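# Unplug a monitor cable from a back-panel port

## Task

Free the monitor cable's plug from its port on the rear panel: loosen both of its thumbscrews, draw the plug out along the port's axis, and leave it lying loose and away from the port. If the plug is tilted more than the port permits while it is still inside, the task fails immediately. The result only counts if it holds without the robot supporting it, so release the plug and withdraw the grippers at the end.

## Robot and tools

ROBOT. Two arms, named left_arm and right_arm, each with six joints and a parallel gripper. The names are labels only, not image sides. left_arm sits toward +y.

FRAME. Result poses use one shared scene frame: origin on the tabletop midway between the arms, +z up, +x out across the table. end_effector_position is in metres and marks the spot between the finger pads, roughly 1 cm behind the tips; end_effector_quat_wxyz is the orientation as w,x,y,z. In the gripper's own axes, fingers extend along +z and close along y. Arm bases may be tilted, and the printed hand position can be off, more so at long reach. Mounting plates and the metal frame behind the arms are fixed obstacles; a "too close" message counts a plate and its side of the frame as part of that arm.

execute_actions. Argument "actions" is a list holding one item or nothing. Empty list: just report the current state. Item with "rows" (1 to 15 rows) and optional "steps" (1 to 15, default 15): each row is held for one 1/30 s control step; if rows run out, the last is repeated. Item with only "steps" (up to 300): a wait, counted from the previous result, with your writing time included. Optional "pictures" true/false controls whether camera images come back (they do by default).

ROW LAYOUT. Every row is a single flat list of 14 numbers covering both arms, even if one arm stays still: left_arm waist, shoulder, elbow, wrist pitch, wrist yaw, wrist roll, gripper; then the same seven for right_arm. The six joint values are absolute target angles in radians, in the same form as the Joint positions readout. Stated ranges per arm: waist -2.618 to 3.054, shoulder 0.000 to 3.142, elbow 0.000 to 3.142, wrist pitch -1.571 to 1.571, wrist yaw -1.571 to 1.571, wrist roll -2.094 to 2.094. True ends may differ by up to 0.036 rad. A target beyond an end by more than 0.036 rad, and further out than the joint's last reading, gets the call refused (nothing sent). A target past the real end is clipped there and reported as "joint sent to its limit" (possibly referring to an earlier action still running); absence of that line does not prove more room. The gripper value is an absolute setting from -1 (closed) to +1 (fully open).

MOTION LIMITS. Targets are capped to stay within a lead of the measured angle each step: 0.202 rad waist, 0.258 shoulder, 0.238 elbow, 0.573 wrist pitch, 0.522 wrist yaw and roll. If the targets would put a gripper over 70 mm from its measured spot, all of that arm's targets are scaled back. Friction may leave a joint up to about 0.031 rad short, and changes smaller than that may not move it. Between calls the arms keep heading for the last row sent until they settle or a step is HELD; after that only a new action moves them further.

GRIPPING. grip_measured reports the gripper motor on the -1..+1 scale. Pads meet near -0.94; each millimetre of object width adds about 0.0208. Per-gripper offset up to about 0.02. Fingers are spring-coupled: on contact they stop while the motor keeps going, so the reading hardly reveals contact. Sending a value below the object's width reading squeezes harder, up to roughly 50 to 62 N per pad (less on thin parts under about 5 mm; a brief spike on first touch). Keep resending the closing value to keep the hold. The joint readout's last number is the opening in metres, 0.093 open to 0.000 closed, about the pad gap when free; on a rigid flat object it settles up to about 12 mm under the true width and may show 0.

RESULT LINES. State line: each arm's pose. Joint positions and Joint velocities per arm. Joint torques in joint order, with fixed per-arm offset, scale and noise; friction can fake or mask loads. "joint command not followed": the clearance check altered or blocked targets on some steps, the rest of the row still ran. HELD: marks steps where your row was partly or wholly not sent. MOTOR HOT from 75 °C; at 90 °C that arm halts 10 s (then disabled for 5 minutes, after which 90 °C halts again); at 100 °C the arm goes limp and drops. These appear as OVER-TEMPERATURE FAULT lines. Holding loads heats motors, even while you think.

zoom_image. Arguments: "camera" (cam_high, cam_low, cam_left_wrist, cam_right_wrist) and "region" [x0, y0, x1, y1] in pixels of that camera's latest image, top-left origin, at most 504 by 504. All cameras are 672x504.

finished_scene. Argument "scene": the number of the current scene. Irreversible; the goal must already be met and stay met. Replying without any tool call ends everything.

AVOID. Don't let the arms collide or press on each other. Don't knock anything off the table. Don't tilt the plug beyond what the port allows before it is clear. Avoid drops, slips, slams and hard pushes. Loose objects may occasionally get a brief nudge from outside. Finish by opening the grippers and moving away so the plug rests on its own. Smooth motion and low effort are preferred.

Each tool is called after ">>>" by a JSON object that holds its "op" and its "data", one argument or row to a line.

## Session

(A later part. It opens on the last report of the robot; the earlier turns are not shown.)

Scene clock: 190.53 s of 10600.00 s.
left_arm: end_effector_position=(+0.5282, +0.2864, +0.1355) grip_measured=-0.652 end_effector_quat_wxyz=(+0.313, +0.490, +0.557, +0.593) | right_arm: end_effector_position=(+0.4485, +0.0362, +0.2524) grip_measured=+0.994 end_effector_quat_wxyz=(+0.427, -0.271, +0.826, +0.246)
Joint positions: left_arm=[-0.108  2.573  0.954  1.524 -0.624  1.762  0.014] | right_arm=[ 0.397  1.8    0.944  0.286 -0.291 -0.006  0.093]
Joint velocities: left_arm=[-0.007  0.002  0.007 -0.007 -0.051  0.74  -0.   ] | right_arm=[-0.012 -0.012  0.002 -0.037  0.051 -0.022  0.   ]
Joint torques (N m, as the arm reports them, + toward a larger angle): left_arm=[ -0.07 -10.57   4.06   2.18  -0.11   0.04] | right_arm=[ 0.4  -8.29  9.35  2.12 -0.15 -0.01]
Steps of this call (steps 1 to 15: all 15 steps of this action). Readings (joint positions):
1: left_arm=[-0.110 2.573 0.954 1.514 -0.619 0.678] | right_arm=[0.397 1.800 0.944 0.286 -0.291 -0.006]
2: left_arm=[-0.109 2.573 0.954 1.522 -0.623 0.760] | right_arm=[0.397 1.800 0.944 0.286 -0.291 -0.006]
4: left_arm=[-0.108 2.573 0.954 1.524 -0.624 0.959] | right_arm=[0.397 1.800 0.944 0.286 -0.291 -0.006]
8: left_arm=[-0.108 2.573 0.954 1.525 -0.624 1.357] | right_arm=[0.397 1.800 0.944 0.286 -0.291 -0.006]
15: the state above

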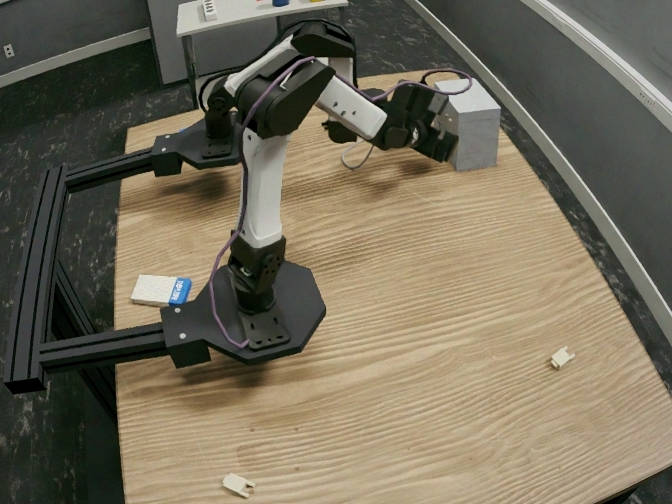

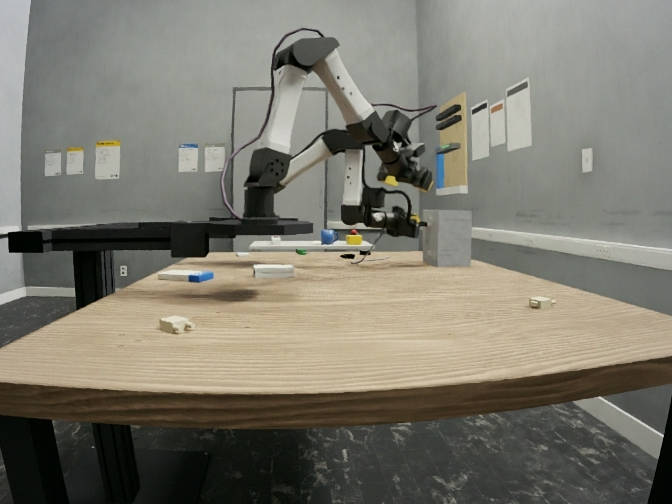

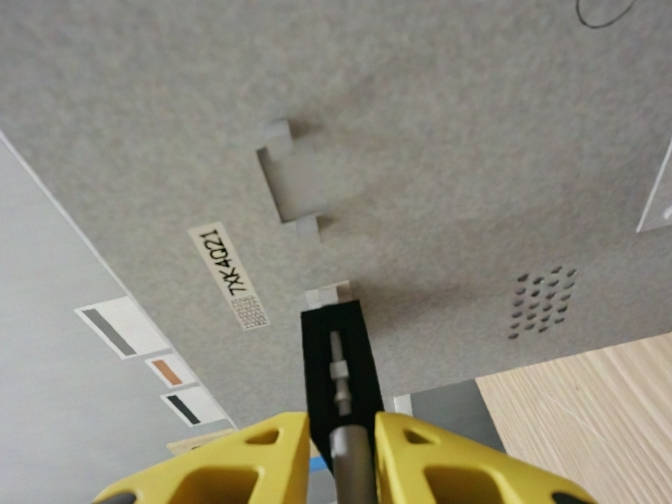

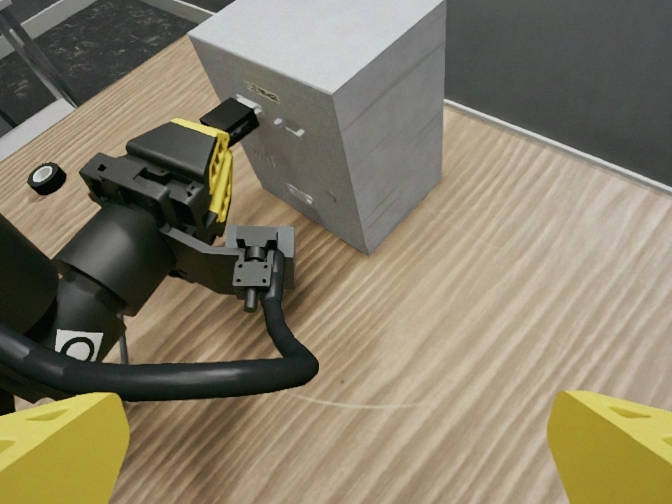

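>>> {"op": "execute_actions", "data": {
  "actions": [
    {"rows":[[-0.113,2.575,0.96,1.525,-0.63,1.95,-1,0.4,1.8,0.95,0.3,-0.3,0,1],[-0.113,2.575,0.96,1.525,-0.63,0.7,-1,0.4,1.8,0.95,0.3,-0.3,0,1]]}
  ],
  "pictures": false
}}

>>> {"op": "execute_actions", "data": {
  "actions": [
    {"rows":[[-0.113,2.575,0.96,1.525,-0.63,0.8,-0.65,0.4,1.8,0.95,0.3,-0.3,0,1],[-0.113,2.575,0.96,1.525,-0.63,2.09,-0.65,0.4,1.8,0.95,0.3,-0.3,0,1]]}
  ],
  "pictures": false
}}

>>> {"op": "execute_actions", "data": {
  "actions": [
    {"rows":[[-0.113,2.575,0.96,1.525,-0.63,1.95,-1,0.4,1.8,0.95,0.3,-0.3,0,1],[-0.113,2.575,0.96,1.525,-0.63,0.7,-1,0.4,1.8,0.95,0.3,-0.3,0,1]]}
  ],
  "pictures": false
}}

>>> {"op": "execute_actions", "data": {
  "actions": [
    {"rows":[[-0.113,2.575,0.96,1.525,-0.63,0.8,-0.65,0.4,1.8,0.95,0.3,-0.3,0,1],[-0.113,2.575,0.96,1.525,-0.63,2.09,-0.65,0.4,1.8,0.95,0.3,-0.3,0,1]]}
  ],
  "pictures": false
}}

>>> {"op": "execute_actions", "data": {
  "actions": [
    {"rows":[[-0.113,2.575,0.96,1.525,-0.63,1.95,-1,0.4,1.8,0.95,0.3,-0.3,0,1],[-0.113,2.575,0.96,1.525,-0.63,0.7,-1,0.4,1.8,0.95,0.3,-0.3,0,1]]}
  ],
  "pictures": false
}}

>>> {"op": "execute_actions", "data": {
  "actions": [
    {"rows":[[-0.113,2.575,0.96,1.525,-0.63,0.8,-0.65,0.4,1.8,0.95,0.3,-0.3,0,1],[-0.113,2.575,0.96,1.525,-0.63,2.09,-0.65,0.4,1.8,0.95,0.3,-0.3,0,1]]}
  ],
  "pictures": false
}}

>>> {"op": "execute_actions", "data": {
  "actions": [
    {"rows":[[-0.113,2.575,0.96,1.525,-0.63,1.95,-1,0.4,1.8,0.95,0.3,-0.3,0,1],[-0.113,2.575,0.96,1.525,-0.63,0.7,-1,0.4,1.8,0.95,0.3,-0.3,0,1]]}
  ],
  "pictures": false
}}

>>> {"op": "execute_actions", "data": {
  "actions": [
    {"rows":[[-0.113,2.575,0.96,1.525,-0.63,0.8,-0.65,0.4,1.8,0.95,0.3,-0.3,0,1],[-0.113,2.575,0.96,1.525,-0.63,2.09,-0.65,0.4,1.8,0.95,0.3,-0.3,0,1]]}
  ],
  "pictures": false
}}

>>> {"op": "execute_actions", "data": {
  "actions": [
    {"rows":[[-0.113,2.575,0.96,1.525,-0.63,1.95,-1,0.4,1.8,0.95,0.3,-0.3,0,1],[-0.113,2.575,0.96,1.525,-0.63,0.7,-1,0.4,1.8,0.95,0.3,-0.3,0,1]]}
  ],
  "pictures": false
}}

>>> {"op": "execute_actions", "data": {
  "actions": [
    {"rows":[[-0.113,2.575,0.96,1.525,-0.63,0.8,-0.65,0.4,1.8,0.95,0.3,-0.3,0,1],[-0.113,2.575,0.96,1.525,-0.63,2.09,-0.65,0.4,1.8,0.95,0.3,-0.3,0,1]]}
  ],
  "pictures": false
}}

>>> {"op": "execute_actions", "data": {
  "actions": [
    {"rows":[[-0.113,2.575,0.96,1.525,-0.63,1.95,-1,0.4,1.8,0.95,0.3,-0.3,0,1],[-0.113,2.575,0.96,1.525,-0.63,0.7,-1,0.4,1.8,0.95,0.3,-0.3,0,1]]}
  ],
  "pictures": false
}}

>>> {"op": "execute_actions", "data": {
  "actions": [
    {"rows":[[-0.113,2.575,0.96,1.525,-0.63,0.8,-0.65,0.4,1.8,0.95,0.3,-0.3,0,1],[-0.113,2.575,0.96,1.525,-0.63,2.09,-0.65,0.4,1.8,0.95,0.3,-0.3,0,1]]}
  ],
  "pictures": false
}}

>>> {"op": "execute_actions", "data": {
  "actions": [
    {"rows":[[-0.113,2.575,0.96,1.525,-0.63,1.95,-1,0.4,1.8,0.95,0.3,-0.3,0,1],[-0.113,2.575,0.96,1.525,-0.63,0.7,-1,0.4,1.8,0.95,0.3,-0.3,0,1]]}
  ],
  "pictures": false
}}

>>> {"op": "execute_actions", "data": {
  "actions": [
    {"rows":[[-0.113,2.575,0.96,1.525,-0.63,0.8,-0.65,0.4,1.8,0.95,0.3,-0.3,0,1],[-0.113,2.575,0.96,1.525,-0.63,2.09,-0.65,0.4,1.8,0.95,0.3,-0.3,0,1]]}
  ],
  "pictures": false
}}

>>> {"op": "execute_actions", "data": {
  "actions": [
    {"rows":[[-0.113,2.575,0.96,1.525,-0.63,1.95,-1,0.4,1.8,0.95,0.3,-0.3,0,1],[-0.113,2.575,0.96,1.525,-0.63,0.7,-1,0.4,1.8,0.95,0.3,-0.3,0,1]]}
  ],
  "pictures": false
}}

>>> {"op": "execute_actions", "data": {
  "actions": [
    {"rows":[[-0.113,2.575,0.96,1.525,-0.63,0.8,-0.65,0.4,1.8,0.95,0.3,-0.3,0,1],[-0.113,2.575,0.96,1.525,-0.63,2.09,-0.65,0.4,1.8,0.95,0.3,-0.3,0,1]]}
  ],
  "pictures": false
}}

>>> {"op": "execute_actions", "data": {
  "actions": [
    {"rows":[[-0.113,2.575,0.96,1.525,-0.63,1.95,-1,0.4,1.8,0.95,0.3,-0.3,0,1],[-0.113,2.575,0.96,1.525,-0.63,0.7,-1,0.4,1.8,0.95,0.3,-0.3,0,1]]}
  ],
  "pictures": false
}}

>>> {"op": "execute_actions", "data": {
  "actions": [
    {"rows":[[-0.113,2.575,0.96,1.525,-0.63,0.8,-0.65,0.4,1.8,0.95,0.3,-0.3,0,1],[-0.113,2.575,0.96,1.525,-0.63,2.09,-0.65,0.4,1.8,0.95,0.3,-0.3,0,1]]}
  ],
  "pictures": false
}}

>>> {"op": "execute_actions", "data": {
  "actions": [
    {"rows":[[-0.113,2.575,0.96,1.525,-0.63,1.95,-1,0.4,1.8,0.95,0.3,-0.3,0,1],[-0.113,2.575,0.96,1.525,-0.63,0.7,-1,0.4,1.8,0.95,0.3,-0.3,0,1]]}
  ],
  "pictures": false
}}

>>> {"op": "execute_actions", "data": {
  "actions": [
    {"rows":[[-0.113,2.575,0.96,1.525,-0.63,0.8,-0.65,0.4,1.8,0.95,0.3,-0.3,0,1],[-0.113,2.575,0.96,1.525,-0.63,2.09,-0.65,0.4,1.8,0.95,0.3,-0.3,0,1]]}
  ],
  "pictures": false
}}

>>> {"op": "execute_actions", "data": {
  "actions": [
    {"rows":[[-0.113,2.575,0.96,1.525,-0.63,1.95,-1,0.4,1.8,0.95,0.3,-0.3,0,1],[-0.113,2.575,0.96,1.525,-0.63,0.7,-1,0.4,1.8,0.95,0.3,-0.3,0,1]]}
  ],
  "pictures": false
}}

>>> {"op": "execute_actions", "data": {
  "actions": [
    {"rows":[[-0.113,2.575,0.96,1.525,-0.63,0.8,-0.65,0.4,1.8,0.95,0.3,-0.3,0,1],[-0.113,2.575,0.96,1.525,-0.63,2.09,-0.65,0.4,1.8,0.95,0.3,-0.3,0,1]]}
  ],
  "pictures": false
}}

>>> {"op": "execute_actions", "data": {
  "actions": [
    {"rows":[[-0.113,2.575,0.96,1.525,-0.63,1.95,-1,0.4,1.8,0.95,0.3,-0.3,0,1],[-0.113,2.575,0.96,1.525,-0.63,0.7,-1,0.4,1.8,0.95,0.3,-0.3,0,1]]}
  ],
  "pictures": false
}}

>>> {"op": "execute_actions", "data": {
  "actions": [
    {"rows":[[-0.113,2.575,0.96,1.525,-0.63,0.8,-0.65,0.4,1.8,0.95,0.3,-0.3,0,1],[-0.113,2.575,0.96,1.525,-0.63,1.9,-0.65,0.4,1.8,0.95,0.3,-0.3,0,1]]}
  ]
}}

>>> {"op": "zoom_image", "data": {
  "camera": "cam_left_wrist",
  "region": [250,270,430,450]
}}

Scene clock: 230.97 s of 10600.00 s.
left_arm: end_effector_position=(+0.5282, +0.2844, +0.1325) grip_measured=-0.960 end_effector_quat_wxyz=(+0.545, +0.191, +0.721, +0.384) | right_arm: end_effector_position=(+0.4485, +0.0362, +0.2524) grip_measured=+0.994 end_effector_quat_wxyz=(+0.427, -0.271, +0.826, +0.246)
Joint positions: left_arm=[-0.11   2.573  0.954  1.51  -0.616  0.821  0.   ] | right_arm=[ 0.397  1.8    0.944  0.286 -0.291 -0.006  0.093]
Joint velocities: left_arm=[-0.022 -0.012  0.007 -0.037  0.11  -0.681  0.   ] | right_arm=[-0.007 -0.002  0.017  0.007 -0.022 -0.051  0.   ]
Joint torques (N m, as the arm reports them, + toward a larger angle): left_arm=[ -0.31 -10.64   4.12   2.34  -0.17  -0.29] | right_arm=[ 0.24 -8.09  9.35  2.09 -0.12  0.04]
Steps of this call (steps 1 to 30: the robot went on to your last target; steps 31 to 90: nothing new was sent; then 36.93 s passed at rest; steps 91 to 105: all 15 steps of this action). Readings (joint positions):
91: left_arm=[-0.108 2.573 0.954 1.519 -0.625 1.880] | right_arm=[0.397 1.800 0.944 0.286 -0.291 -0.006]
92: left_arm=[-0.108 2.573 0.954 1.519 -0.624 1.799] | right_arm=[0.397 1.800 0.944 0.286 -0.291 -0.006]
94: left_arm=[-0.109 2.573 0.954 1.519 -0.623 1.598] | right_arm=[0.397 1.800 0.944 0.286 -0.291 -0.006]
98: left_arm=[-0.109 2.573 0.954 1.512 -0.620 1.201] | right_arm=[0.397 1.800 0.944 0.286 -0.291 -0.006]
105: the state above

Scene clock: 231.47 s of 10600.00 s.
left_arm: end_effector_position=(+0.5282, +0.2856, +0.1345) grip_measured=-0.652 end_effector_quat_wxyz=(+0.255, +0.543, +0.507, +0.619) | right_arm: end_effector_position=(+0.4485, +0.0362, +0.2524) grip_measured=+0.994 end_effector_quat_wxyz=(+0.427, -0.271, +0.826, +0.246)
Joint positions: left_arm=[-0.109  2.573  0.954  1.517 -0.623  1.952  0.014] | right_arm=[ 0.397  1.8    0.944  0.286 -0.291 -0.006  0.093]
Joint velocities: left_arm=[ 0.007 -0.012  0.007 -0.037  0.066  0.784  0.001] | right_arm=[ 0.007 -0.007 -0.007 -0.007 -0.022 -0.007 -0.   ]
Joint torques (N m, as the arm reports them, + toward a larger angle): left_arm=[ -0.42 -10.53   4.01   2.27  -0.13   0.04] | right_arm=[ 0.17 -8.14  9.31  2.05 -0.08 -0.02]
Steps of this call (steps 1 to 15: all 15 steps of this action). Readings (joint positions):
1: left_arm=[-0.110 2.573 0.954 1.513 -0.618 0.817] | right_arm=[0.397 1.800 0.944 0.286 -0.291 -0.006]
2: left_arm=[-0.109 2.573 0.954 1.522 -0.622 0.899] | right_arm=[0.397 1.800 0.944 0.286 -0.291 -0.006]
4: left_arm=[-0.109 2.573 0.954 1.524 -0.622 1.098] | right_arm=[0.397 1.800 0.944 0.286 -0.291 -0.006]
8: left_arm=[-0.109 2.573 0.954 1.524 -0.623 1.495] | right_arm=[0.397 1.800 0.944 0.286 -0.291 -0.006]
15: the state above

Scene clock: 231.97 s of 10600.00 s.
left_arm: end_effector_position=(+0.5284, +0.2838, +0.1329) grip_measured=-0.960 end_effector_quat_wxyz=(+0.542, +0.198, +0.718, +0.388) | right_arm: end_effector_position=(+0.4485, +0.0362, +0.2524) grip_measured=+0.994 end_effector_quat_wxyz=(+0.427, -0.271, +0.826, +0.246)
Joint positions: left_arm=[-0.111  2.573  0.954  1.51  -0.615  0.84   0.   ] | right_arm=[ 0.397  1.8    0.944  0.286 -0.291 -0.006  0.093]
Joint velocities: left_arm=[-0.012 -0.012 -0.007 -0.037  0.037 -0.769  0.   ] | right_arm=[-0.012  0.012  0.002  0.081  0.022  0.022  0.001]
Joint torques (N m, as the arm reports them, + toward a larger angle): left_arm=[ -0.21 -10.46   4.     2.36  -0.17  -0.29] | right_arm=[ 0.23 -8.04  9.43  2.12 -0.12 -0.04]
Steps of this call (steps 1 to 15: all 15 steps of this action). Readings (joint positions):
1: left_arm=[-0.109 2.573 0.954 1.515 -0.624 1.957] | right_arm=[0.397 1.800 0.944 0.286 -0.291 -0.006]
2: left_arm=[-0.110 2.573 0.954 1.516 -0.623 1.874] | right_arm=[0.397 1.800 0.944 0.286 -0.291 -0.006]
4: left_arm=[-0.111 2.573 0.954 1.516 -0.622 1.673] | right_arm=[0.397 1.800 0.944 0.286 -0.291 -0.006]
8: left_arm=[-0.111 2.573 0.954 1.511 -0.618 1.276] | right_arm=[0.397 1.800 0.944 0.286 -0.291 -0.006]
15: the state above

Scene clock: 232.47 s of 10600.00 s.
left_arm: end_effector_position=(+0.5282, +0.2853, +0.1345) grip_measured=-0.652 end_effector_quat_wxyz=(+0.254, +0.544, +0.506, +0.619) | right_arm: end_effector_position=(+0.4485, +0.0362, +0.2524) grip_measured=+0.994 end_effector_quat_wxyz=(+0.427, -0.271, +0.826, +0.246)
Joint positions: left_arm=[-0.11   2.573  0.954  1.517 -0.622  1.956  0.014] | right_arm=[ 0.397  1.8    0.944  0.286 -0.291 -0.006  0.093]
Joint velocities: left_arm=[ 0.007 -0.002  0.007 -0.022  0.037  0.813  0.001] | right_arm=[-0.012  0.002 -0.017 -0.051  0.022  0.007  0.   ]
Joint torques (N m, as the arm reports them, + toward a larger angle): left_arm=[ -0.34 -10.42   3.95   2.32  -0.12   0.11] | right_arm=[ 0.21 -8.13  9.53  2.13 -0.13 -0.09]
Steps of this call (steps 1 to 15: all 15 steps of this action). Readings (joint positions):
1: left_arm=[-0.111 2.573 0.954 1.513 -0.616 0.832] | right_arm=[0.397 1.800 0.944 0.286 -0.291 -0.006]
2: left_arm=[-0.110 2.573 0.954 1.523 -0.620 0.913] | right_arm=[0.397 1.800 0.944 0.286 -0.291 -0.006]
4: left_arm=[-0.110 2.573 0.954 1.525 -0.621 1.112] | right_arm=[0.397 1.800 0.944 0.286 -0.291 -0.006]
8: left_arm=[-0.110 2.573 0.954 1.524 -0.622 1.510] | right_arm=[0.397 1.800 0.944 0.286 -0.291 -0.006]
15: the state above

Scene clock: 232.97 s of 10600.00 s.
left_arm: end_effector_position=(+0.5285, +0.2834, +0.1330) grip_measured=-0.960 end_effector_quat_wxyz=(+0.543, +0.199, +0.718, +0.388) | right_arm: end_effector_position=(+0.4485, +0.0362, +0.2524) grip_measured=+0.994 end_effector_quat_wxyz=(+0.427, -0.271, +0.826, +0.246)
Joint positions: left_arm=[-0.111  2.573  0.954  1.51  -0.614  0.84   0.   ] | right_arm=[ 0.397  1.8    0.944  0.286 -0.291 -0.006  0.093]
Joint velocities: left_arm=[ 0.007 -0.007 -0.007 -0.007  0.007 -0.784  0.   ] | right_arm=[-0.027 -0.007 -0.007 -0.051 -0.037  0.022 -0.   ]
Joint torques (N m, as the arm reports them, + toward a larger angle): left_arm=[ -0.2  -10.55   4.05   2.35  -0.19  -0.28] | right_arm=[ 0.35 -8.03  9.41  2.16 -0.13  0.01]
Steps of this call (steps 1 to 15: all 15 steps of this action). Readings (joint positions):
1: left_arm=[-0.110 2.573 0.954 1.515 -0.623 1.960] | right_arm=[0.397 1.800 0.944 0.286 -0.291 -0.006]
2: left_arm=[-0.110 2.573 0.954 1.515 -0.622 1.877] | right_arm=[0.397 1.800 0.944 0.286 -0.291 -0.006]
4: left_arm=[-0.111 2.573 0.954 1.516 -0.621 1.676] | right_arm=[0.397 1.800 0.944 0.286 -0.291 -0.006]
8: left_arm=[-0.111 2.573 0.954 1.512 -0.617 1.278] | right_arm=[0.397 1.800 0.944 0.286 -0.291 -0.006]
15: the state above

Scene clock: 233.47 s of 10600.00 s.
left_arm: end_effector_position=(+0.5282, +0.2850, +0.1344) grip_measured=-0.652 end_effector_quat_wxyz=(+0.254, +0.545, +0.506, +0.619) | right_arm: end_effector_position=(+0.4485, +0.0362, +0.2524) grip_measured=+0.994 end_effector_quat_wxyz=(+0.427, -0.271, +0.826, +0.246)
Joint positions: left_arm=[-0.11   2.573  0.954  1.517 -0.621  1.956  0.014] | right_arm=[ 0.397  1.8    0.944  0.286 -0.291 -0.006  0.093]
Joint velocities: left_arm=[-0.002 -0.002 -0.012 -0.051 -0.037  0.769  0.002] | right_arm=[-0.012  0.007 -0.007  0.022  0.007 -0.051  0.   ]
Joint torques (N m, as the arm reports them, + toward a larger angle): left_arm=[ -0.28 -10.53   4.09   2.28  -0.14   0.09] | right_arm=[ 0.28 -8.26  9.41  2.12 -0.18 -0.03]
Steps of this call (steps 1 to 15: all 15 steps of this action). Readings (joint positions):
1: left_arm=[-0.111 2.573 0.954 1.513 -0.615 0.832] | right_arm=[0.397 1.800 0.944 0.286 -0.291 -0.006]
2: left_arm=[-0.110 2.573 0.954 1.522 -0.619 0.913] | right_arm=[0.397 1.800 0.944 0.286 -0.291 -0.006]
4: left_arm=[-0.110 2.573 0.954 1.525 -0.620 1.112] | right_arm=[0.397 1.800 0.944 0.286 -0.291 -0.006]
8: left_arm=[-0.110 2.573 0.954 1.524 -0.621 1.509] | right_arm=[0.397 1.800 0.944 0.286 -0.291 -0.006]
15: the state above

Scene clock: 233.97 s of 10600.00 s.
left_arm: end_effector_position=(+0.5285, +0.2830, +0.1331) grip_measured=-0.960 end_effector_quat_wxyz=(+0.543, +0.199, +0.718, +0.387) | right_arm: end_effector_position=(+0.4485, +0.0362, +0.2524) grip_measured=+0.994 end_effector_quat_wxyz=(+0.427, -0.271, +0.826, +0.246)
Joint positions: left_arm=[-0.112  2.573  0.954  1.511 -0.613  0.839  0.   ] | right_arm=[ 0.397  1.8    0.944  0.286 -0.291 -0.006  0.093]
Joint velocities: left_arm=[ 0.002  0.002  0.012 -0.007 -0.066 -0.842  0.   ] | right_arm=[-0.012 -0.012 -0.017  0.007  0.007 -0.007  0.   ]
Joint torques (N m, as the arm reports them, + toward a larger angle): left_arm=[ -0.17 -10.52   4.03   2.34  -0.23  -0.28] | right_arm=[ 0.27 -7.99  9.52  2.14 -0.1  -0.01]
Steps of this call (steps 1 to 15: all 15 steps of this action). Readings (joint positions):
1: left_arm=[-0.110 2.573 0.954 1.514 -0.622 1.960] | right_arm=[0.397 1.800 0.944 0.286 -0.291 -0.006]
2: left_arm=[-0.110 2.573 0.954 1.515 -0.622 1.877] | right_arm=[0.397 1.800 0.944 0.286 -0.291 -0.006]
4: left_arm=[-0.111 2.573 0.954 1.516 -0.620 1.676] | right_arm=[0.397 1.800 0.944 0.286 -0.291 -0.006]
8: left_arm=[-0.111 2.573 0.954 1.512 -0.616 1.278] | right_arm=[0.397 1.800 0.944 0.286 -0.291 -0.006]
15: the state above

Scene clock: 234.47 s of 10600.00 s.
left_arm: end_effector_position=(+0.5282, +0.2846, +0.1343) grip_measured=-0.652 end_effector_quat_wxyz=(+0.254, +0.545, +0.506, +0.619) | right_arm: end_effector_position=(+0.4485, +0.0362, +0.2524) grip_measured=+0.994 end_effector_quat_wxyz=(+0.427, -0.271, +0.826, +0.246)
Joint positions: left_arm=[-0.111  2.573  0.954  1.516 -0.621  1.956  0.014] | right_arm=[ 0.397  1.8    0.944  0.286 -0.291 -0.006  0.093]
Joint velocities: left_arm=[ 0.002  0.007 -0.002 -0.037 -0.051  0.842 -0.001] | right_arm=[ 0.012  0.002 -0.007 -0.007  0.007  0.051 -0.   ]
Joint torques (N m, as the arm reports them, + toward a larger angle): left_arm=[ -0.24 -10.64   4.06   2.36  -0.15   0.08] | right_arm=[ 0.35 -8.17  9.53  2.09 -0.08 -0.01]
Steps of this call (steps 1 to 15: all 15 steps of this action). Readings (joint positions):
1: left_arm=[-0.112 2.573 0.954 1.514 -0.614 0.831] | right_arm=[0.397 1.800 0.944 0.286 -0.291 -0.006]
2: left_arm=[-0.111 2.573 0.954 1.522 -0.619 0.912] | right_arm=[0.397 1.800 0.944 0.286 -0.291 -0.006]
4: left_arm=[-0.111 2.573 0.954 1.525 -0.620 1.111] | right_arm=[0.397 1.800 0.944 0.286 -0.291 -0.006]
8: left_arm=[-0.111 2.573 0.954 1.524 -0.621 1.508] | right_arm=[0.397 1.800 0.944 0.286 -0.291 -0.006]
15: the state above

Scene clock: 234.97 s of 10600.00 s.
left_arm: end_effector_position=(+0.5285, +0.2829, +0.1332) grip_measured=-0.960 end_effector_quat_wxyz=(+0.544, +0.199, +0.718, +0.387) | right_arm: end_effector_position=(+0.4485, +0.0362, +0.2524) grip_measured=+0.994 end_effector_quat_wxyz=(+0.427, -0.271, +0.826, +0.246)
Joint positions: left_arm=[-0.112  2.573  0.954  1.511 -0.613  0.839  0.   ] | right_arm=[ 0.397  1.8    0.944  0.286 -0.291 -0.006  0.093]
Joint velocities: left_arm=[-0.012 -0.002  0.017  0.051 -0.081 -0.842  0.   ] | right_arm=[-0.007  0.007  0.002  0.037 -0.037 -0.022  0.001]
Joint torques (N m, as the arm reports them, + toward a larger angle): left_arm=[ -0.13 -10.5    4.04   2.34  -0.2   -0.27] | right_arm=[ 0.21 -8.07  9.1   2.16 -0.08  0.  ]
Steps of this call (steps 1 to 15: all 15 steps of this action). Readings (joint positions):
1: left_arm=[-0.111 2.573 0.954 1.514 -0.622 1.960] | right_arm=[0.397 1.800 0.944 0.286 -0.291 -0.006]
2: left_arm=[-0.111 2.573 0.954 1.514 -0.622 1.876] | right_arm=[0.397 1.800 0.944 0.286 -0.291 -0.006]
4: left_arm=[-0.112 2.573 0.954 1.515 -0.620 1.676] | right_arm=[0.397 1.800 0.944 0.286 -0.291 -0.006]
8: left_arm=[-0.112 2.573 0.954 1.512 -0.616 1.278] | right_arm=[0.397 1.800 0.944 0.286 -0.291 -0.006]
15: the state above

Scene clock: 235.47 s of 10600.00 s.
left_arm: end_effector_position=(+0.5282, +0.2846, +0.1344) grip_measured=-0.652 end_effector_quat_wxyz=(+0.254, +0.545, +0.506, +0.619) | right_arm: end_effector_position=(+0.4485, +0.0362, +0.2524) grip_measured=+0.994 end_effector_quat_wxyz=(+0.427, -0.271, +0.826, +0.246)
Joint positions: left_arm=[-0.111  2.573  0.954  1.517 -0.621  1.956  0.014] | right_arm=[ 0.397  1.8    0.944  0.286 -0.291 -0.006  0.093]
Joint velocities: left_arm=[-0.007 -0.002 -0.002 -0.007 -0.051  0.916  0.   ] | right_arm=[-0.007 -0.012 -0.007 -0.022  0.007 -0.022 -0.   ]
Joint torques (N m, as the arm reports them, + toward a larger angle): left_arm=[ -0.41 -10.54   4.02   2.33  -0.14   0.08] | right_arm=[ 0.29 -8.01  9.54  2.06 -0.1   0.01]
Steps of this call (steps 1 to 15: all 15 steps of this action). Readings (joint positions):
1: left_arm=[-0.112 2.573 0.954 1.514 -0.614 0.831] | right_arm=[0.397 1.800 0.944 0.286 -0.291 -0.006]
2: left_arm=[-0.111 2.573 0.954 1.523 -0.619 0.912] | right_arm=[0.397 1.800 0.944 0.286 -0.291 -0.006]
4: left_arm=[-0.111 2.573 0.954 1.525 -0.620 1.111] | right_arm=[0.397 1.800 0.944 0.286 -0.291 -0.006]
8: left_arm=[-0.111 2.573 0.954 1.524 -0.621 1.508] | right_arm=[0.397 1.800 0.944 0.286 -0.291 -0.006]
15: the state above

Scene clock: 235.97 s of 10600.00 s.
left_arm: end_effector_position=(+0.5285, +0.2829, +0.1332) grip_measured=-0.960 end_effector_quat_wxyz=(+0.543, +0.199, +0.718, +0.387) | right_arm: end_effector_position=(+0.4485, +0.0362, +0.2524) grip_measured=+0.994 end_effector_quat_wxyz=(+0.427, -0.271, +0.826, +0.246)
Joint positions: left_arm=[-0.112  2.573  0.954  1.511 -0.613  0.839  0.   ] | right_arm=[ 0.397  1.8    0.944  0.286 -0.291 -0.006  0.093]
Joint velocities: left_arm=[ 0.007 -0.007  0.002 -0.007  0.051 -0.769  0.   ] | right_arm=[ 0.007 -0.002  0.002  0.051  0.051  0.022 -0.001]
Joint torques (N m, as the arm reports them, + toward a larger angle): left_arm=[ -0.09 -10.59   3.99   2.33  -0.19  -0.26] | right_arm=[ 0.06 -7.81  9.37  2.14 -0.13  0.03]
Steps of this call (steps 1 to 15: all 15 steps of this action). Readings (joint positions):
1: left_arm=[-0.111 2.573 0.954 1.514 -0.622 1.960] | right_arm=[0.397 1.800 0.944 0.286 -0.291 -0.006]
2: left_arm=[-0.111 2.573 0.954 1.515 -0.622 1.877] | right_arm=[0.397 1.800 0.944 0.286 -0.291 -0.006]
4: left_arm=[-0.112 2.573 0.954 1.516 -0.620 1.676] | right_arm=[0.397 1.800 0.944 0.286 -0.291 -0.006]
8: left_arm=[-0.112 2.573 0.954 1.512 -0.616 1.279] | right_arm=[0.397 1.800 0.944 0.286 -0.291 -0.006]
15: the state above

Scene clock: 236.47 s of 10600.00 s.
left_arm: end_effector_position=(+0.5282, +0.2846, +0.1345) grip_measured=-0.652 end_effector_quat_wxyz=(+0.255, +0.545, +0.506, +0.619) | right_arm: end_effector_position=(+0.4485, +0.0362, +0.2524) grip_measured=+0.994 end_effector_quat_wxyz=(+0.427, -0.271, +0.826, +0.246)
Joint positions: left_arm=[-0.111  2.573  0.954  1.517 -0.621  1.956  0.014] | right_arm=[ 0.397  1.8    0.944  0.286 -0.291 -0.006  0.093]
Joint velocities: left_arm=[-0.002 -0.012  0.017 -0.022  0.081  0.886 -0.001] | right_arm=[ 0.002 -0.007 -0.007  0.051 -0.037 -0.037 -0.   ]
Joint torques (N m, as the arm reports them, + toward a larger angle): left_arm=[ -0.3  -10.51   4.1    2.29  -0.12   0.12] | right_arm=[ 0.19 -8.09  9.5   2.12 -0.09  0.  ]
Steps of this call (steps 1 to 15: all 15 steps of this action). Readings (joint positions):
1: left_arm=[-0.112 2.573 0.954 1.514 -0.614 0.831] | right_arm=[0.397 1.800 0.944 0.286 -0.291 -0.006]
2: left_arm=[-0.111 2.573 0.954 1.523 -0.619 0.912] | right_arm=[0.397 1.800 0.944 0.286 -0.291 -0.006]
4: left_arm=[-0.111 2.573 0.954 1.525 -0.620 1.112] | right_arm=[0.397 1.800 0.944 0.286 -0.291 -0.006]
8: left_arm=[-0.111 2.573 0.954 1.525 -0.621 1.509] | right_arm=[0.397 1.800 0.944 0.286 -0.291 -0.006]
15: the state above

Scene clock: 236.97 s of 10600.00 s.
left_arm: end_effector_position=(+0.5285, +0.2829, +0.1334) grip_measured=-0.961 end_effector_quat_wxyz=(+0.544, +0.198, +0.718, +0.387) | right_arm: end_effector_position=(+0.4485, +0.0362, +0.2524) grip_measured=+0.994 end_effector_quat_wxyz=(+0.427, -0.271, +0.826, +0.246)
Joint positions: left_arm=[-0.112  2.573  0.954  1.512 -0.613  0.839  0.   ] | right_arm=[ 0.397  1.8    0.944  0.286 -0.291 -0.006  0.093]
Joint velocities: left_arm=[-0.017 -0.017 -0.012  0.007  0.095 -0.813  0.   ] | right_arm=[-0.007 -0.007 -0.022 -0.007 -0.007 -0.037  0.001]
Joint torques (N m, as the arm reports them, + toward a larger angle): left_arm=[ -0.27 -10.58   4.25   2.32  -0.22  -0.26] | right_arm=[ 0.09 -8.2   9.58  2.16 -0.11  0.05]
Steps of this call (steps 1 to 15: all 15 steps of this action). Readings (joint positions):
1: left_arm=[-0.111 2.573 0.954 1.515 -0.623 1.960] | right_arm=[0.397 1.800 0.944 0.286 -0.291 -0.006]
2: left_arm=[-0.111 2.573 0.954 1.516 -0.622 1.877] | right_arm=[0.397 1.800 0.944 0.286 -0.291 -0.006]
4: left_arm=[-0.112 2.573 0.954 1.517 -0.620 1.677] | right_arm=[0.397 1.800 0.944 0.286 -0.291 -0.006]
8: left_arm=[-0.112 2.573 0.954 1.513 -0.616 1.279] | right_arm=[0.397 1.800 0.944 0.286 -0.291 -0.006]
15: the state above

Scene clock: 237.47 s of 10600.00 s.
left_arm: end_effector_position=(+0.5282, +0.2846, +0.1347) grip_measured=-0.652 end_effector_quat_wxyz=(+0.255, +0.544, +0.505, +0.619) | right_arm: end_effector_position=(+0.4485, +0.0362, +0.2524) grip_measured=+0.994 end_effector_quat_wxyz=(+0.427, -0.271, +0.826, +0.246)
Joint positions: left_arm=[-0.111  2.573  0.954  1.518 -0.621  1.956  0.014] | right_arm=[ 0.397  1.8    0.944  0.286 -0.291 -0.006  0.093]
Joint velocities: left_arm=[-0.012 -0.002  0.002 -0.066 -0.051  0.857  0.   ] | right_arm=[ 0.017 -0.007  0.002 -0.051 -0.066 -0.066 -0.   ]
Joint torques (N m, as the arm reports them, + toward a larger angle): left_arm=[ -0.32 -10.49   4.14   2.32  -0.11   0.06] | right_arm=[ 0.36 -8.04  9.53  2.13 -0.08  0.06]
Steps of this call (steps 1 to 15: all 15 steps of this action). Readings (joint positions):
1: left_arm=[-0.112 2.573 0.954 1.515 -0.614 0.831] | right_arm=[0.397 1.800 0.944 0.286 -0.291 -0.006]
2: left_arm=[-0.111 2.573 0.954 1.524 -0.619 0.913] | right_arm=[0.397 1.800 0.944 0.286 -0.291 -0.006]
4: left_arm=[-0.111 2.573 0.954 1.526 -0.620 1.112] | right_arm=[0.397 1.800 0.944 0.286 -0.291 -0.006]
8: left_arm=[-0.111 2.573 0.954 1.525 -0.621 1.509] | right_arm=[0.397 1.800 0.944 0.286 -0.291 -0.006]
15: the state above

Scene clock: 237.97 s of 10600.00 s.
left_arm: end_effector_position=(+0.5285, +0.2828, +0.1335) grip_measured=-0.961 end_effector_quat_wxyz=(+0.544, +0.198, +0.718, +0.387) | right_arm: end_effector_position=(+0.4485, +0.0362, +0.2524) grip_measured=+0.994 end_effector_quat_wxyz=(+0.427, -0.271, +0.826, +0.246)
Joint positions: left_arm=[-0.112  2.573  0.954  1.513 -0.613  0.839  0.   ] | right_arm=[ 0.397  1.8    0.944  0.286 -0.291 -0.006  0.093]
Joint velocities: left_arm=[ 0.002 -0.002 -0.002 -0.051 -0.037 -0.799  0.   ] | right_arm=[ 0.007 -0.027  0.017 -0.007 -0.095 -0.037 -0.   ]
Joint torques (N m, as the arm reports them, + toward a larger angle): left_arm=[ -0.18 -10.52   4.11   2.31  -0.23  -0.22] | right_arm=[ 0.2  -7.96  9.43  2.12 -0.06  0.02]
Steps of this call (steps 1 to 15: all 15 steps of this action). Readings (joint positions):
1: left_arm=[-0.111 2.573 0.954 1.516 -0.622 1.960] | right_arm=[0.397 1.800 0.944 0.286 -0.291 -0.006]
2: left_arm=[-0.111 2.573 0.954 1.517 -0.622 1.877] | right_arm=[0.397 1.800 0.944 0.286 -0.291 -0.006]
4: left_arm=[-0.111 2.573 0.954 1.517 -0.620 1.677] | right_arm=[0.397 1.800 0.944 0.286 -0.291 -0.006]
8: left_arm=[-0.111 2.573 0.954 1.513 -0.616 1.279] | right_arm=[0.397 1.800 0.944 0.286 -0.291 -0.006]
15: the state above

Scene clock: 238.47 s of 10600.00 s.
left_arm: end_effector_position=(+0.5282, +0.2842, +0.1349) grip_measured=-0.652 end_effector_quat_wxyz=(+0.255, +0.544, +0.505, +0.619) | right_arm: end_effector_position=(+0.4485, +0.0362, +0.2524) grip_measured=+0.994 end_effector_quat_wxyz=(+0.427, -0.271, +0.826, +0.246)
Joint positions: left_arm=[-0.112  2.573  0.954  1.519 -0.621  1.956  0.014] | right_arm=[ 0.397  1.8    0.944  0.286 -0.291 -0.006  0.093]
Joint velocities: left_arm=[-0.012  0.012 -0.012 -0.007  0.007  0.813 -0.   ] | right_arm=[-0.007  0.002 -0.002  0.022 -0.095 -0.037  0.   ]
Joint torques (N m, as the arm reports them, + toward a larger angle): left_arm=[ -0.35 -10.43   3.98   2.27  -0.11   0.04] | right_arm=[ 0.27 -7.97  9.38  2.09 -0.13 -0.02]
Steps of this call (steps 1 to 15: all 15 steps of this action). Readings (joint positions):
1: left_arm=[-0.112 2.573 0.954 1.515 -0.614 0.830] | right_arm=[0.397 1.800 0.944 0.286 -0.291 -0.006]
2: left_arm=[-0.112 2.573 0.954 1.523 -0.619 0.912] | right_arm=[0.397 1.800 0.944 0.286 -0.291 -0.006]
4: left_arm=[-0.112 2.573 0.954 1.525 -0.620 1.111] | right_arm=[0.397 1.800 0.944 0.286 -0.291 -0.006]
8: left_arm=[-0.112 2.573 0.954 1.525 -0.621 1.508] | right_arm=[0.397 1.800 0.944 0.286 -0.291 -0.006]
15: the state above

Scene clock: 238.97 s of 10600.00 s.
left_arm: end_effector_position=(+0.5284, +0.2824, +0.1334) grip_measured=-0.963 end_effector_quat_wxyz=(+0.544, +0.197, +0.718, +0.386) | right_arm: end_effector_position=(+0.4485, +0.0362, +0.2524) grip_measured=+0.994 end_effector_quat_wxyz=(+0.427, -0.271, +0.826, +0.246)
Joint positions: left_arm=[-0.113  2.573  0.954  1.512 -0.615  0.835  0.   ] | right_arm=[ 0.397  1.8    0.944  0.286 -0.291 -0.006  0.093]
Joint velocities: left_arm=[-0.012 -0.037 -0.002  0.007 -0.022 -0.799  0.   ] | right_arm=[-0.002 -0.002 -0.002  0.007 -0.022  0.007  0.   ]
Joint torques (N m, as the arm reports them, + toward a larger angle): left_arm=[  0.03 -10.59   4.11   2.33  -0.08  -0.2 ] | right_arm=[ 0.14 -8.05  9.46  2.13 -0.1  -0.02]
Steps of this call (steps 1 to 15: all 15 steps of this action). Readings (joint positions):
1: left_arm=[-0.112 2.573 0.954 1.516 -0.623 1.960] | right_arm=[0.397 1.800 0.944 0.286 -0.291 -0.006]
2: left_arm=[-0.112 2.573 0.954 1.516 -0.622 1.877] | right_arm=[0.397 1.800 0.944 0.286 -0.291 -0.006]
4: left_arm=[-0.112 2.573 0.954 1.517 -0.620 1.677] | right_arm=[0.397 1.800 0.944 0.286 -0.291 -0.006]
8: left_arm=[-0.112 2.573 0.954 1.514 -0.616 1.279] | right_arm=[0.397 1.800 0.944 0.286 -0.291 -0.006]
15: the state above

Scene clock: 239.47 s of 10600.00 s.
left_arm: end_effector_position=(+0.5281, +0.2833, +0.1348) grip_measured=-0.652 end_effector_quat_wxyz=(+0.256, +0.545, +0.505, +0.619) | right_arm: end_effector_position=(+0.4485, +0.0362, +0.2524) grip_measured=+0.994 end_effector_quat_wxyz=(+0.427, -0.271, +0.826, +0.246)
Joint positions: left_arm=[-0.114  2.573  0.954  1.519 -0.622  1.956  0.014] | right_arm=[ 0.397  1.8    0.944  0.286 -0.291 -0.006  0.093]
Joint velocities: left_arm=[-0.002 -0.007 -0.017  0.037 -0.037  0.784 -0.001] | right_arm=[ 0.002 -0.002 -0.017  0.037 -0.081 -0.051  0.001]
Joint torques (N m, as the arm reports them, + toward a larger angle): left_arm=[  0.   -10.51   4.05   2.22  -0.12   0.04] | right_arm=[ 0.13 -8.3   9.36  2.17 -0.15 -0.01]
Steps of this call (steps 1 to 15: all 15 steps of this action). Readings (joint positions):
1: left_arm=[-0.114 2.573 0.954 1.513 -0.616 0.827] | right_arm=[0.397 1.800 0.944 0.286 -0.291 -0.006]
2: left_arm=[-0.114 2.573 0.954 1.517 -0.618 0.908] | right_arm=[0.397 1.800 0.944 0.286 -0.291 -0.006]
4: left_arm=[-0.114 2.573 0.954 1.519 -0.620 1.107] | right_arm=[0.397 1.800 0.944 0.286 -0.291 -0.006]
8: left_arm=[-0.114 2.573 0.954 1.519 -0.620 1.505] | right_arm=[0.397 1.800 0.944 0.286 -0.291 -0.006]
15: the state above

Scene clock: 239.97 s of 10600.00 s.
left_arm: end_effector_position=(+0.5283, +0.2827, +0.1351) grip_measured=-0.987 end_effector_quat_wxyz=(+0.548, +0.192, +0.717, +0.386) | right_arm: end_effector_position=(+0.4485, +0.0362, +0.2524) grip_measured=+0.994 end_effector_quat_wxyz=(+0.427, -0.271, +0.826, +0.246)
Joint positions: left_arm=[-0.114  2.573  0.954  1.52  -0.619  0.83   0.   ] | right_arm=[ 0.397  1.8    0.944  0.286 -0.291 -0.006  0.093]
Joint velocities: left_arm=[ 0.012 -0.007 -0.007 -0.051 -0.022 -0.842  0.   ] | right_arm=[-0.017 -0.012 -0.007 -0.022  0.007 -0.022 -0.001]
Joint torques (N m, as the arm reports them, + toward a larger angle): left_arm=[  0.   -10.55   3.96   2.2   -0.15  -0.12] | right_arm=[ 0.34 -8.24  9.33  2.07 -0.11 -0.04]
Steps of this call (steps 1 to 15: all 15 steps of this action). Readings (joint positions):
1: left_arm=[-0.114 2.573 0.954 1.518 -0.622 1.960] | right_arm=[0.397 1.800 0.944 0.286 -0.291 -0.006]
2: left_arm=[-0.114 2.573 0.954 1.514 -0.620 1.877] | right_arm=[0.397 1.800 0.944 0.286 -0.291 -0.006]
4: left_arm=[-0.114 2.573 0.954 1.515 -0.618 1.677] | right_arm=[0.397 1.800 0.944 0.286 -0.291 -0.006]
8: left_arm=[-0.114 2.573 0.954 1.518 -0.617 1.279] | right_arm=[0.397 1.800 0.944 0.286 -0.291 -0.006]
15: the state above

Scene clock: 240.47 s of 10600.00 s.
left_arm: end_effector_position=(+0.5288, +0.2808, +0.1354) grip_measured=-0.652 end_effector_quat_wxyz=(+0.262, +0.546, +0.502, +0.617) | right_arm: end_effector_position=(+0.4485, +0.0362, +0.2524) grip_measured=+0.994 end_effector_quat_wxyz=(+0.427, -0.271, +0.826, +0.246)
Joint positions: left_arm=[-0.115  2.573  0.954  1.522 -0.611  1.954  0.014] | right_arm=[ 0.397  1.8    0.944  0.286 -0.291 -0.006  0.093]
Joint velocities: left_arm=[-0.007  0.007  0.002 -0.066  0.007  0.784  0.   ] | right_arm=[-0.017 -0.002  0.002  0.007  0.037 -0.022  0.001]
Joint torques (N m, as the arm reports them, + toward a larger angle): left_arm=[  0.21 -10.5    4.     2.26  -0.19   0.08] | right_arm=[ 0.19 -8.27  9.55  2.12 -0.1   0.01]
Steps of this call (steps 1 to 15: all 15 steps of this action). Readings (joint positions):
1: left_arm=[-0.114 2.573 0.954 1.521 -0.619 0.822] | right_arm=[0.397 1.800 0.944 0.286 -0.291 -0.006]
2: left_arm=[-0.114 2.573 0.954 1.522 -0.620 0.904] | right_arm=[0.397 1.800 0.944 0.286 -0.291 -0.006]
4: left_arm=[-0.114 2.573 0.954 1.522 -0.620 1.103] | right_arm=[0.397 1.800 0.944 0.286 -0.291 -0.006]
8: left_arm=[-0.114 2.573 0.954 1.522 -0.621 1.500] | right_arm=[0.397 1.800 0.944 0.286 -0.291 -0.006]
15: the state above

Scene clock: 240.97 s of 10600.00 s.
left_arm: end_effector_position=(+0.5281, +0.2825, +0.1353) grip_measured=-0.987 end_effector_quat_wxyz=(+0.548, +0.191, +0.717, +0.387) | right_arm: end_effector_position=(+0.4485, +0.0362, +0.2524) grip_measured=+0.994 end_effector_quat_wxyz=(+0.427, -0.271, +0.826, +0.246)
Joint positions: left_arm=[-0.115  2.573  0.954  1.521 -0.622  0.83   0.   ] | right_arm=[ 0.397  1.8    0.944  0.286 -0.291 -0.006  0.093]
Joint velocities: left_arm=[ 0.007 -0.002 -0.002  0.007 -0.066 -0.93   0.   ] | right_arm=[ 0.012  0.002  0.002  0.007  0.022 -0.037 -0.001]
Joint torques (N m, as the arm reports them, + toward a larger angle): left_arm=[  0.12 -10.48   4.06   2.22  -0.12  -0.08] | right_arm=[ 0.05 -8.05  9.69  2.07 -0.16  0.  ]
Steps of this call (steps 1 to 15: all 15 steps of this action). Readings (joint positions):
1: left_arm=[-0.115 2.573 0.954 1.521 -0.611 1.959] | right_arm=[0.397 1.800 0.944 0.286 -0.291 -0.006]
2: left_arm=[-0.115 2.573 0.954 1.520 -0.611 1.876] | right_arm=[0.397 1.800 0.944 0.286 -0.291 -0.006]
4: left_arm=[-0.115 2.573 0.954 1.521 -0.615 1.676] | right_arm=[0.397 1.800 0.944 0.286 -0.291 -0.006]
8: left_arm=[-0.115 2.573 0.954 1.521 -0.619 1.278] | right_arm=[0.397 1.800 0.944 0.286 -0.291 -0.006]
15: the state above

Scene clock: 241.47 s of 10600.00 s.
left_arm: end_effector_position=(+0.5287, +0.2809, +0.1355) grip_measured=-0.652 end_effector_quat_wxyz=(+0.261, +0.546, +0.503, +0.617) | right_arm: end_effector_position=(+0.4485, +0.0362, +0.2524) grip_measured=+0.994 end_effector_quat_wxyz=(+0.427, -0.271, +0.826, +0.246)
Joint positions: left_arm=[-0.115  2.573  0.954  1.522 -0.612  1.954  0.014] | right_arm=[ 0.397  1.8    0.944  0.286 -0.291 -0.006  0.093]
Joint velocities: left_arm=[-0.017 -0.017 -0.012 -0.081  0.037  0.842  0.001] | right_arm=[ 0.002  0.017 -0.002 -0.081 -0.022 -0.037 -0.   ]
Joint torques (N m, as the arm reports them, + toward a larger angle): left_arm=[  0.1  -10.65   4.03   2.28  -0.32   0.03] | right_arm=[ 0.23 -7.92  9.31  2.15 -0.15  0.  ]
Steps of this call (steps 1 to 15: all 15 steps of this action). Readings (joint positions):
1: left_arm=[-0.115 2.573 0.954 1.521 -0.622 0.822] | right_arm=[0.397 1.800 0.944 0.286 -0.291 -0.006]
2: left_arm=[-0.115 2.573 0.954 1.522 -0.622 0.903] | right_arm=[0.397 1.800 0.944 0.286 -0.291 -0.006]
4: left_arm=[-0.115 2.573 0.954 1.522 -0.622 1.103] | right_arm=[0.397 1.800 0.944 0.286 -0.291 -0.006]
8: left_arm=[-0.115 2.573 0.954 1.522 -0.622 1.500] | right_arm=[0.397 1.800 0.944 0.286 -0.291 -0.006]
15: the state above

Scene clock: 241.97 s of 10600.00 s.
left_arm: end_effector_position=(+0.5281, +0.2825, +0.1353) grip_measured=-0.987 end_effector_quat_wxyz=(+0.548, +0.191, +0.717, +0.386) | right_arm: end_effector_position=(+0.4485, +0.0362, +0.2524) grip_measured=+0.994 end_effector_quat_wxyz=(+0.427, -0.271, +0.826, +0.246)
Joint positions: left_arm=[-0.115  2.573  0.954  1.521 -0.622  0.83   0.   ] | right_arm=[ 0.397  1.8    0.944  0.286 -0.291 -0.006  0.093]
Joint velocities: left_arm=[-0.002 -0.022 -0.007  0.007 -0.095 -0.828  0.   ] | right_arm=[-0.002 -0.002 -0.017 -0.051 -0.095 -0.051  0.   ]
Joint torques (N m, as the arm reports them, + toward a larger angle): left_arm=[  0.03 -10.53   3.98   2.21  -0.12  -0.11] | right_arm=[ 0.22 -8.11  9.38  2.11 -0.11 -0.05]
Steps of this call (steps 1 to 15: all 15 steps of this action). Readings (joint positions):
1: left_arm=[-0.115 2.573 0.954 1.521 -0.611 1.959] | right_arm=[0.397 1.800 0.944 0.286 -0.291 -0.006]
2: left_arm=[-0.115 2.573 0.954 1.519 -0.611 1.876] | right_arm=[0.397 1.800 0.944 0.286 -0.291 -0.006]
4: left_arm=[-0.115 2.573 0.954 1.520 -0.615 1.676] | right_arm=[0.397 1.800 0.944 0.286 -0.291 -0.006]
8: left_arm=[-0.115 2.573 0.954 1.521 -0.619 1.278] | right_arm=[0.397 1.800 0.944 0.286 -0.291 -0.006]
15: the state above

Scene clock: 242.47 s of 10600.00 s.
left_arm: end_effector_position=(+0.5284, +0.2817, +0.1356) grip_measured=-0.652 end_effector_quat_wxyz=(+0.304, +0.507, +0.542, +0.598) | right_arm: end_effector_position=(+0.4485, +0.0362, +0.2524) grip_measured=+0.994 end_effector_quat_wxyz=(+0.427, -0.271, +0.826, +0.246)
Joint positions: left_arm=[-0.115  2.573  0.954  1.522 -0.617  1.809  0.014] | right_arm=[ 0.397  1.8    0.944  0.286 -0.291 -0.006  0.093]
Joint velocities: left_arm=[-0.012  0.007 -0.007  0.007  0.037  0.52  -0.   ] | right_arm=[-0.002 -0.007 -0.002 -0.007  0.022 -0.007 -0.   ]
Joint torques (N m, as the arm reports them, + toward a larger angle): left_arm=[  0.15 -10.53   4.08   2.2   -0.23   0.04] | right_arm=[ 0.22 -8.08  9.43  2.15 -0.08  0.06]
Steps of this call (steps 1 to 15: all 15 steps of this action). Readings (joint positions):
1: left_arm=[-0.115 2.573 0.954 1.521 -0.622 0.822] | right_arm=[0.397 1.800 0.944 0.286 -0.291 -0.006]
2: left_arm=[-0.115 2.573 0.954 1.522 -0.622 0.903] | right_arm=[0.397 1.800 0.944 0.286 -0.291 -0.006]
4: left_arm=[-0.115 2.573 0.954 1.522 -0.622 1.103] | right_arm=[0.397 1.800 0.944 0.286 -0.291 -0.006]
8: left_arm=[-0.115 2.573 0.954 1.522 -0.622 1.497] | right_arm=[0.397 1.800 0.944 0.286 -0.291 -0.006]
15: the state above

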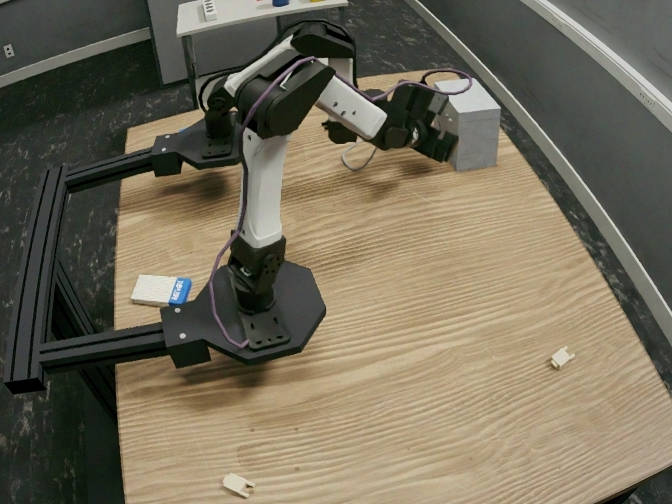

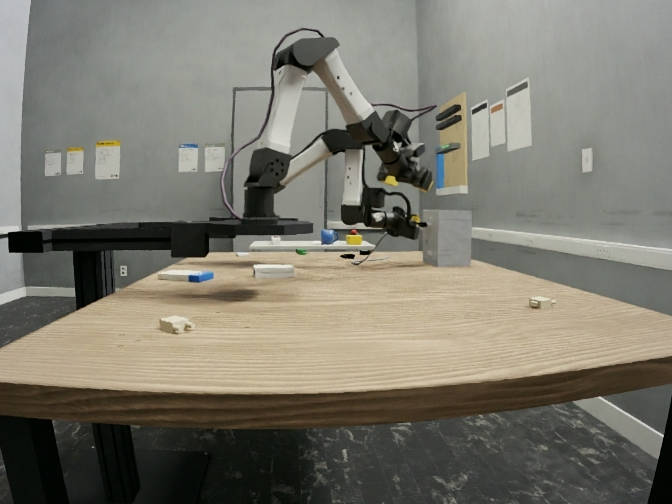

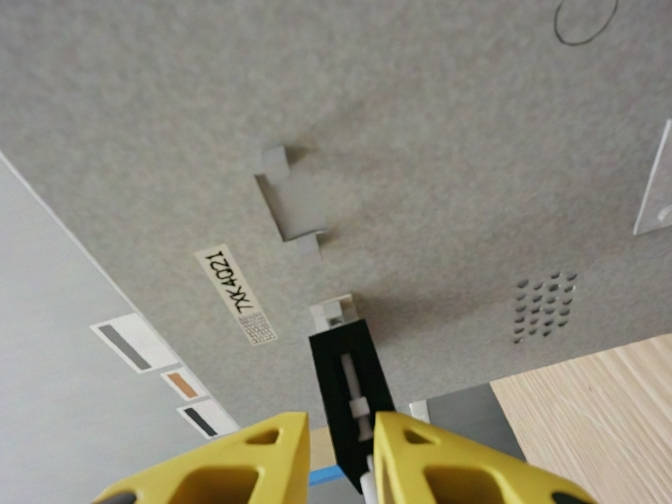

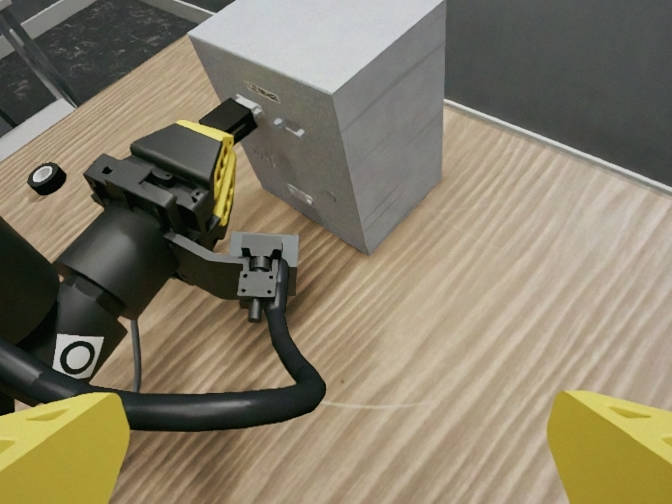

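Region (250, 270, 430, 450) of cam_left_wrist's 672x504 image, scaled by 2.800, with more detail than that image has.

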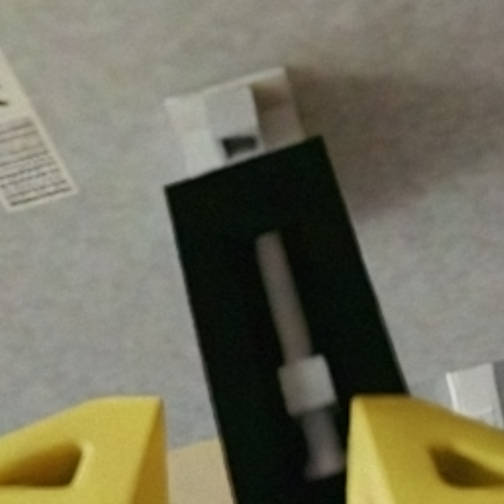

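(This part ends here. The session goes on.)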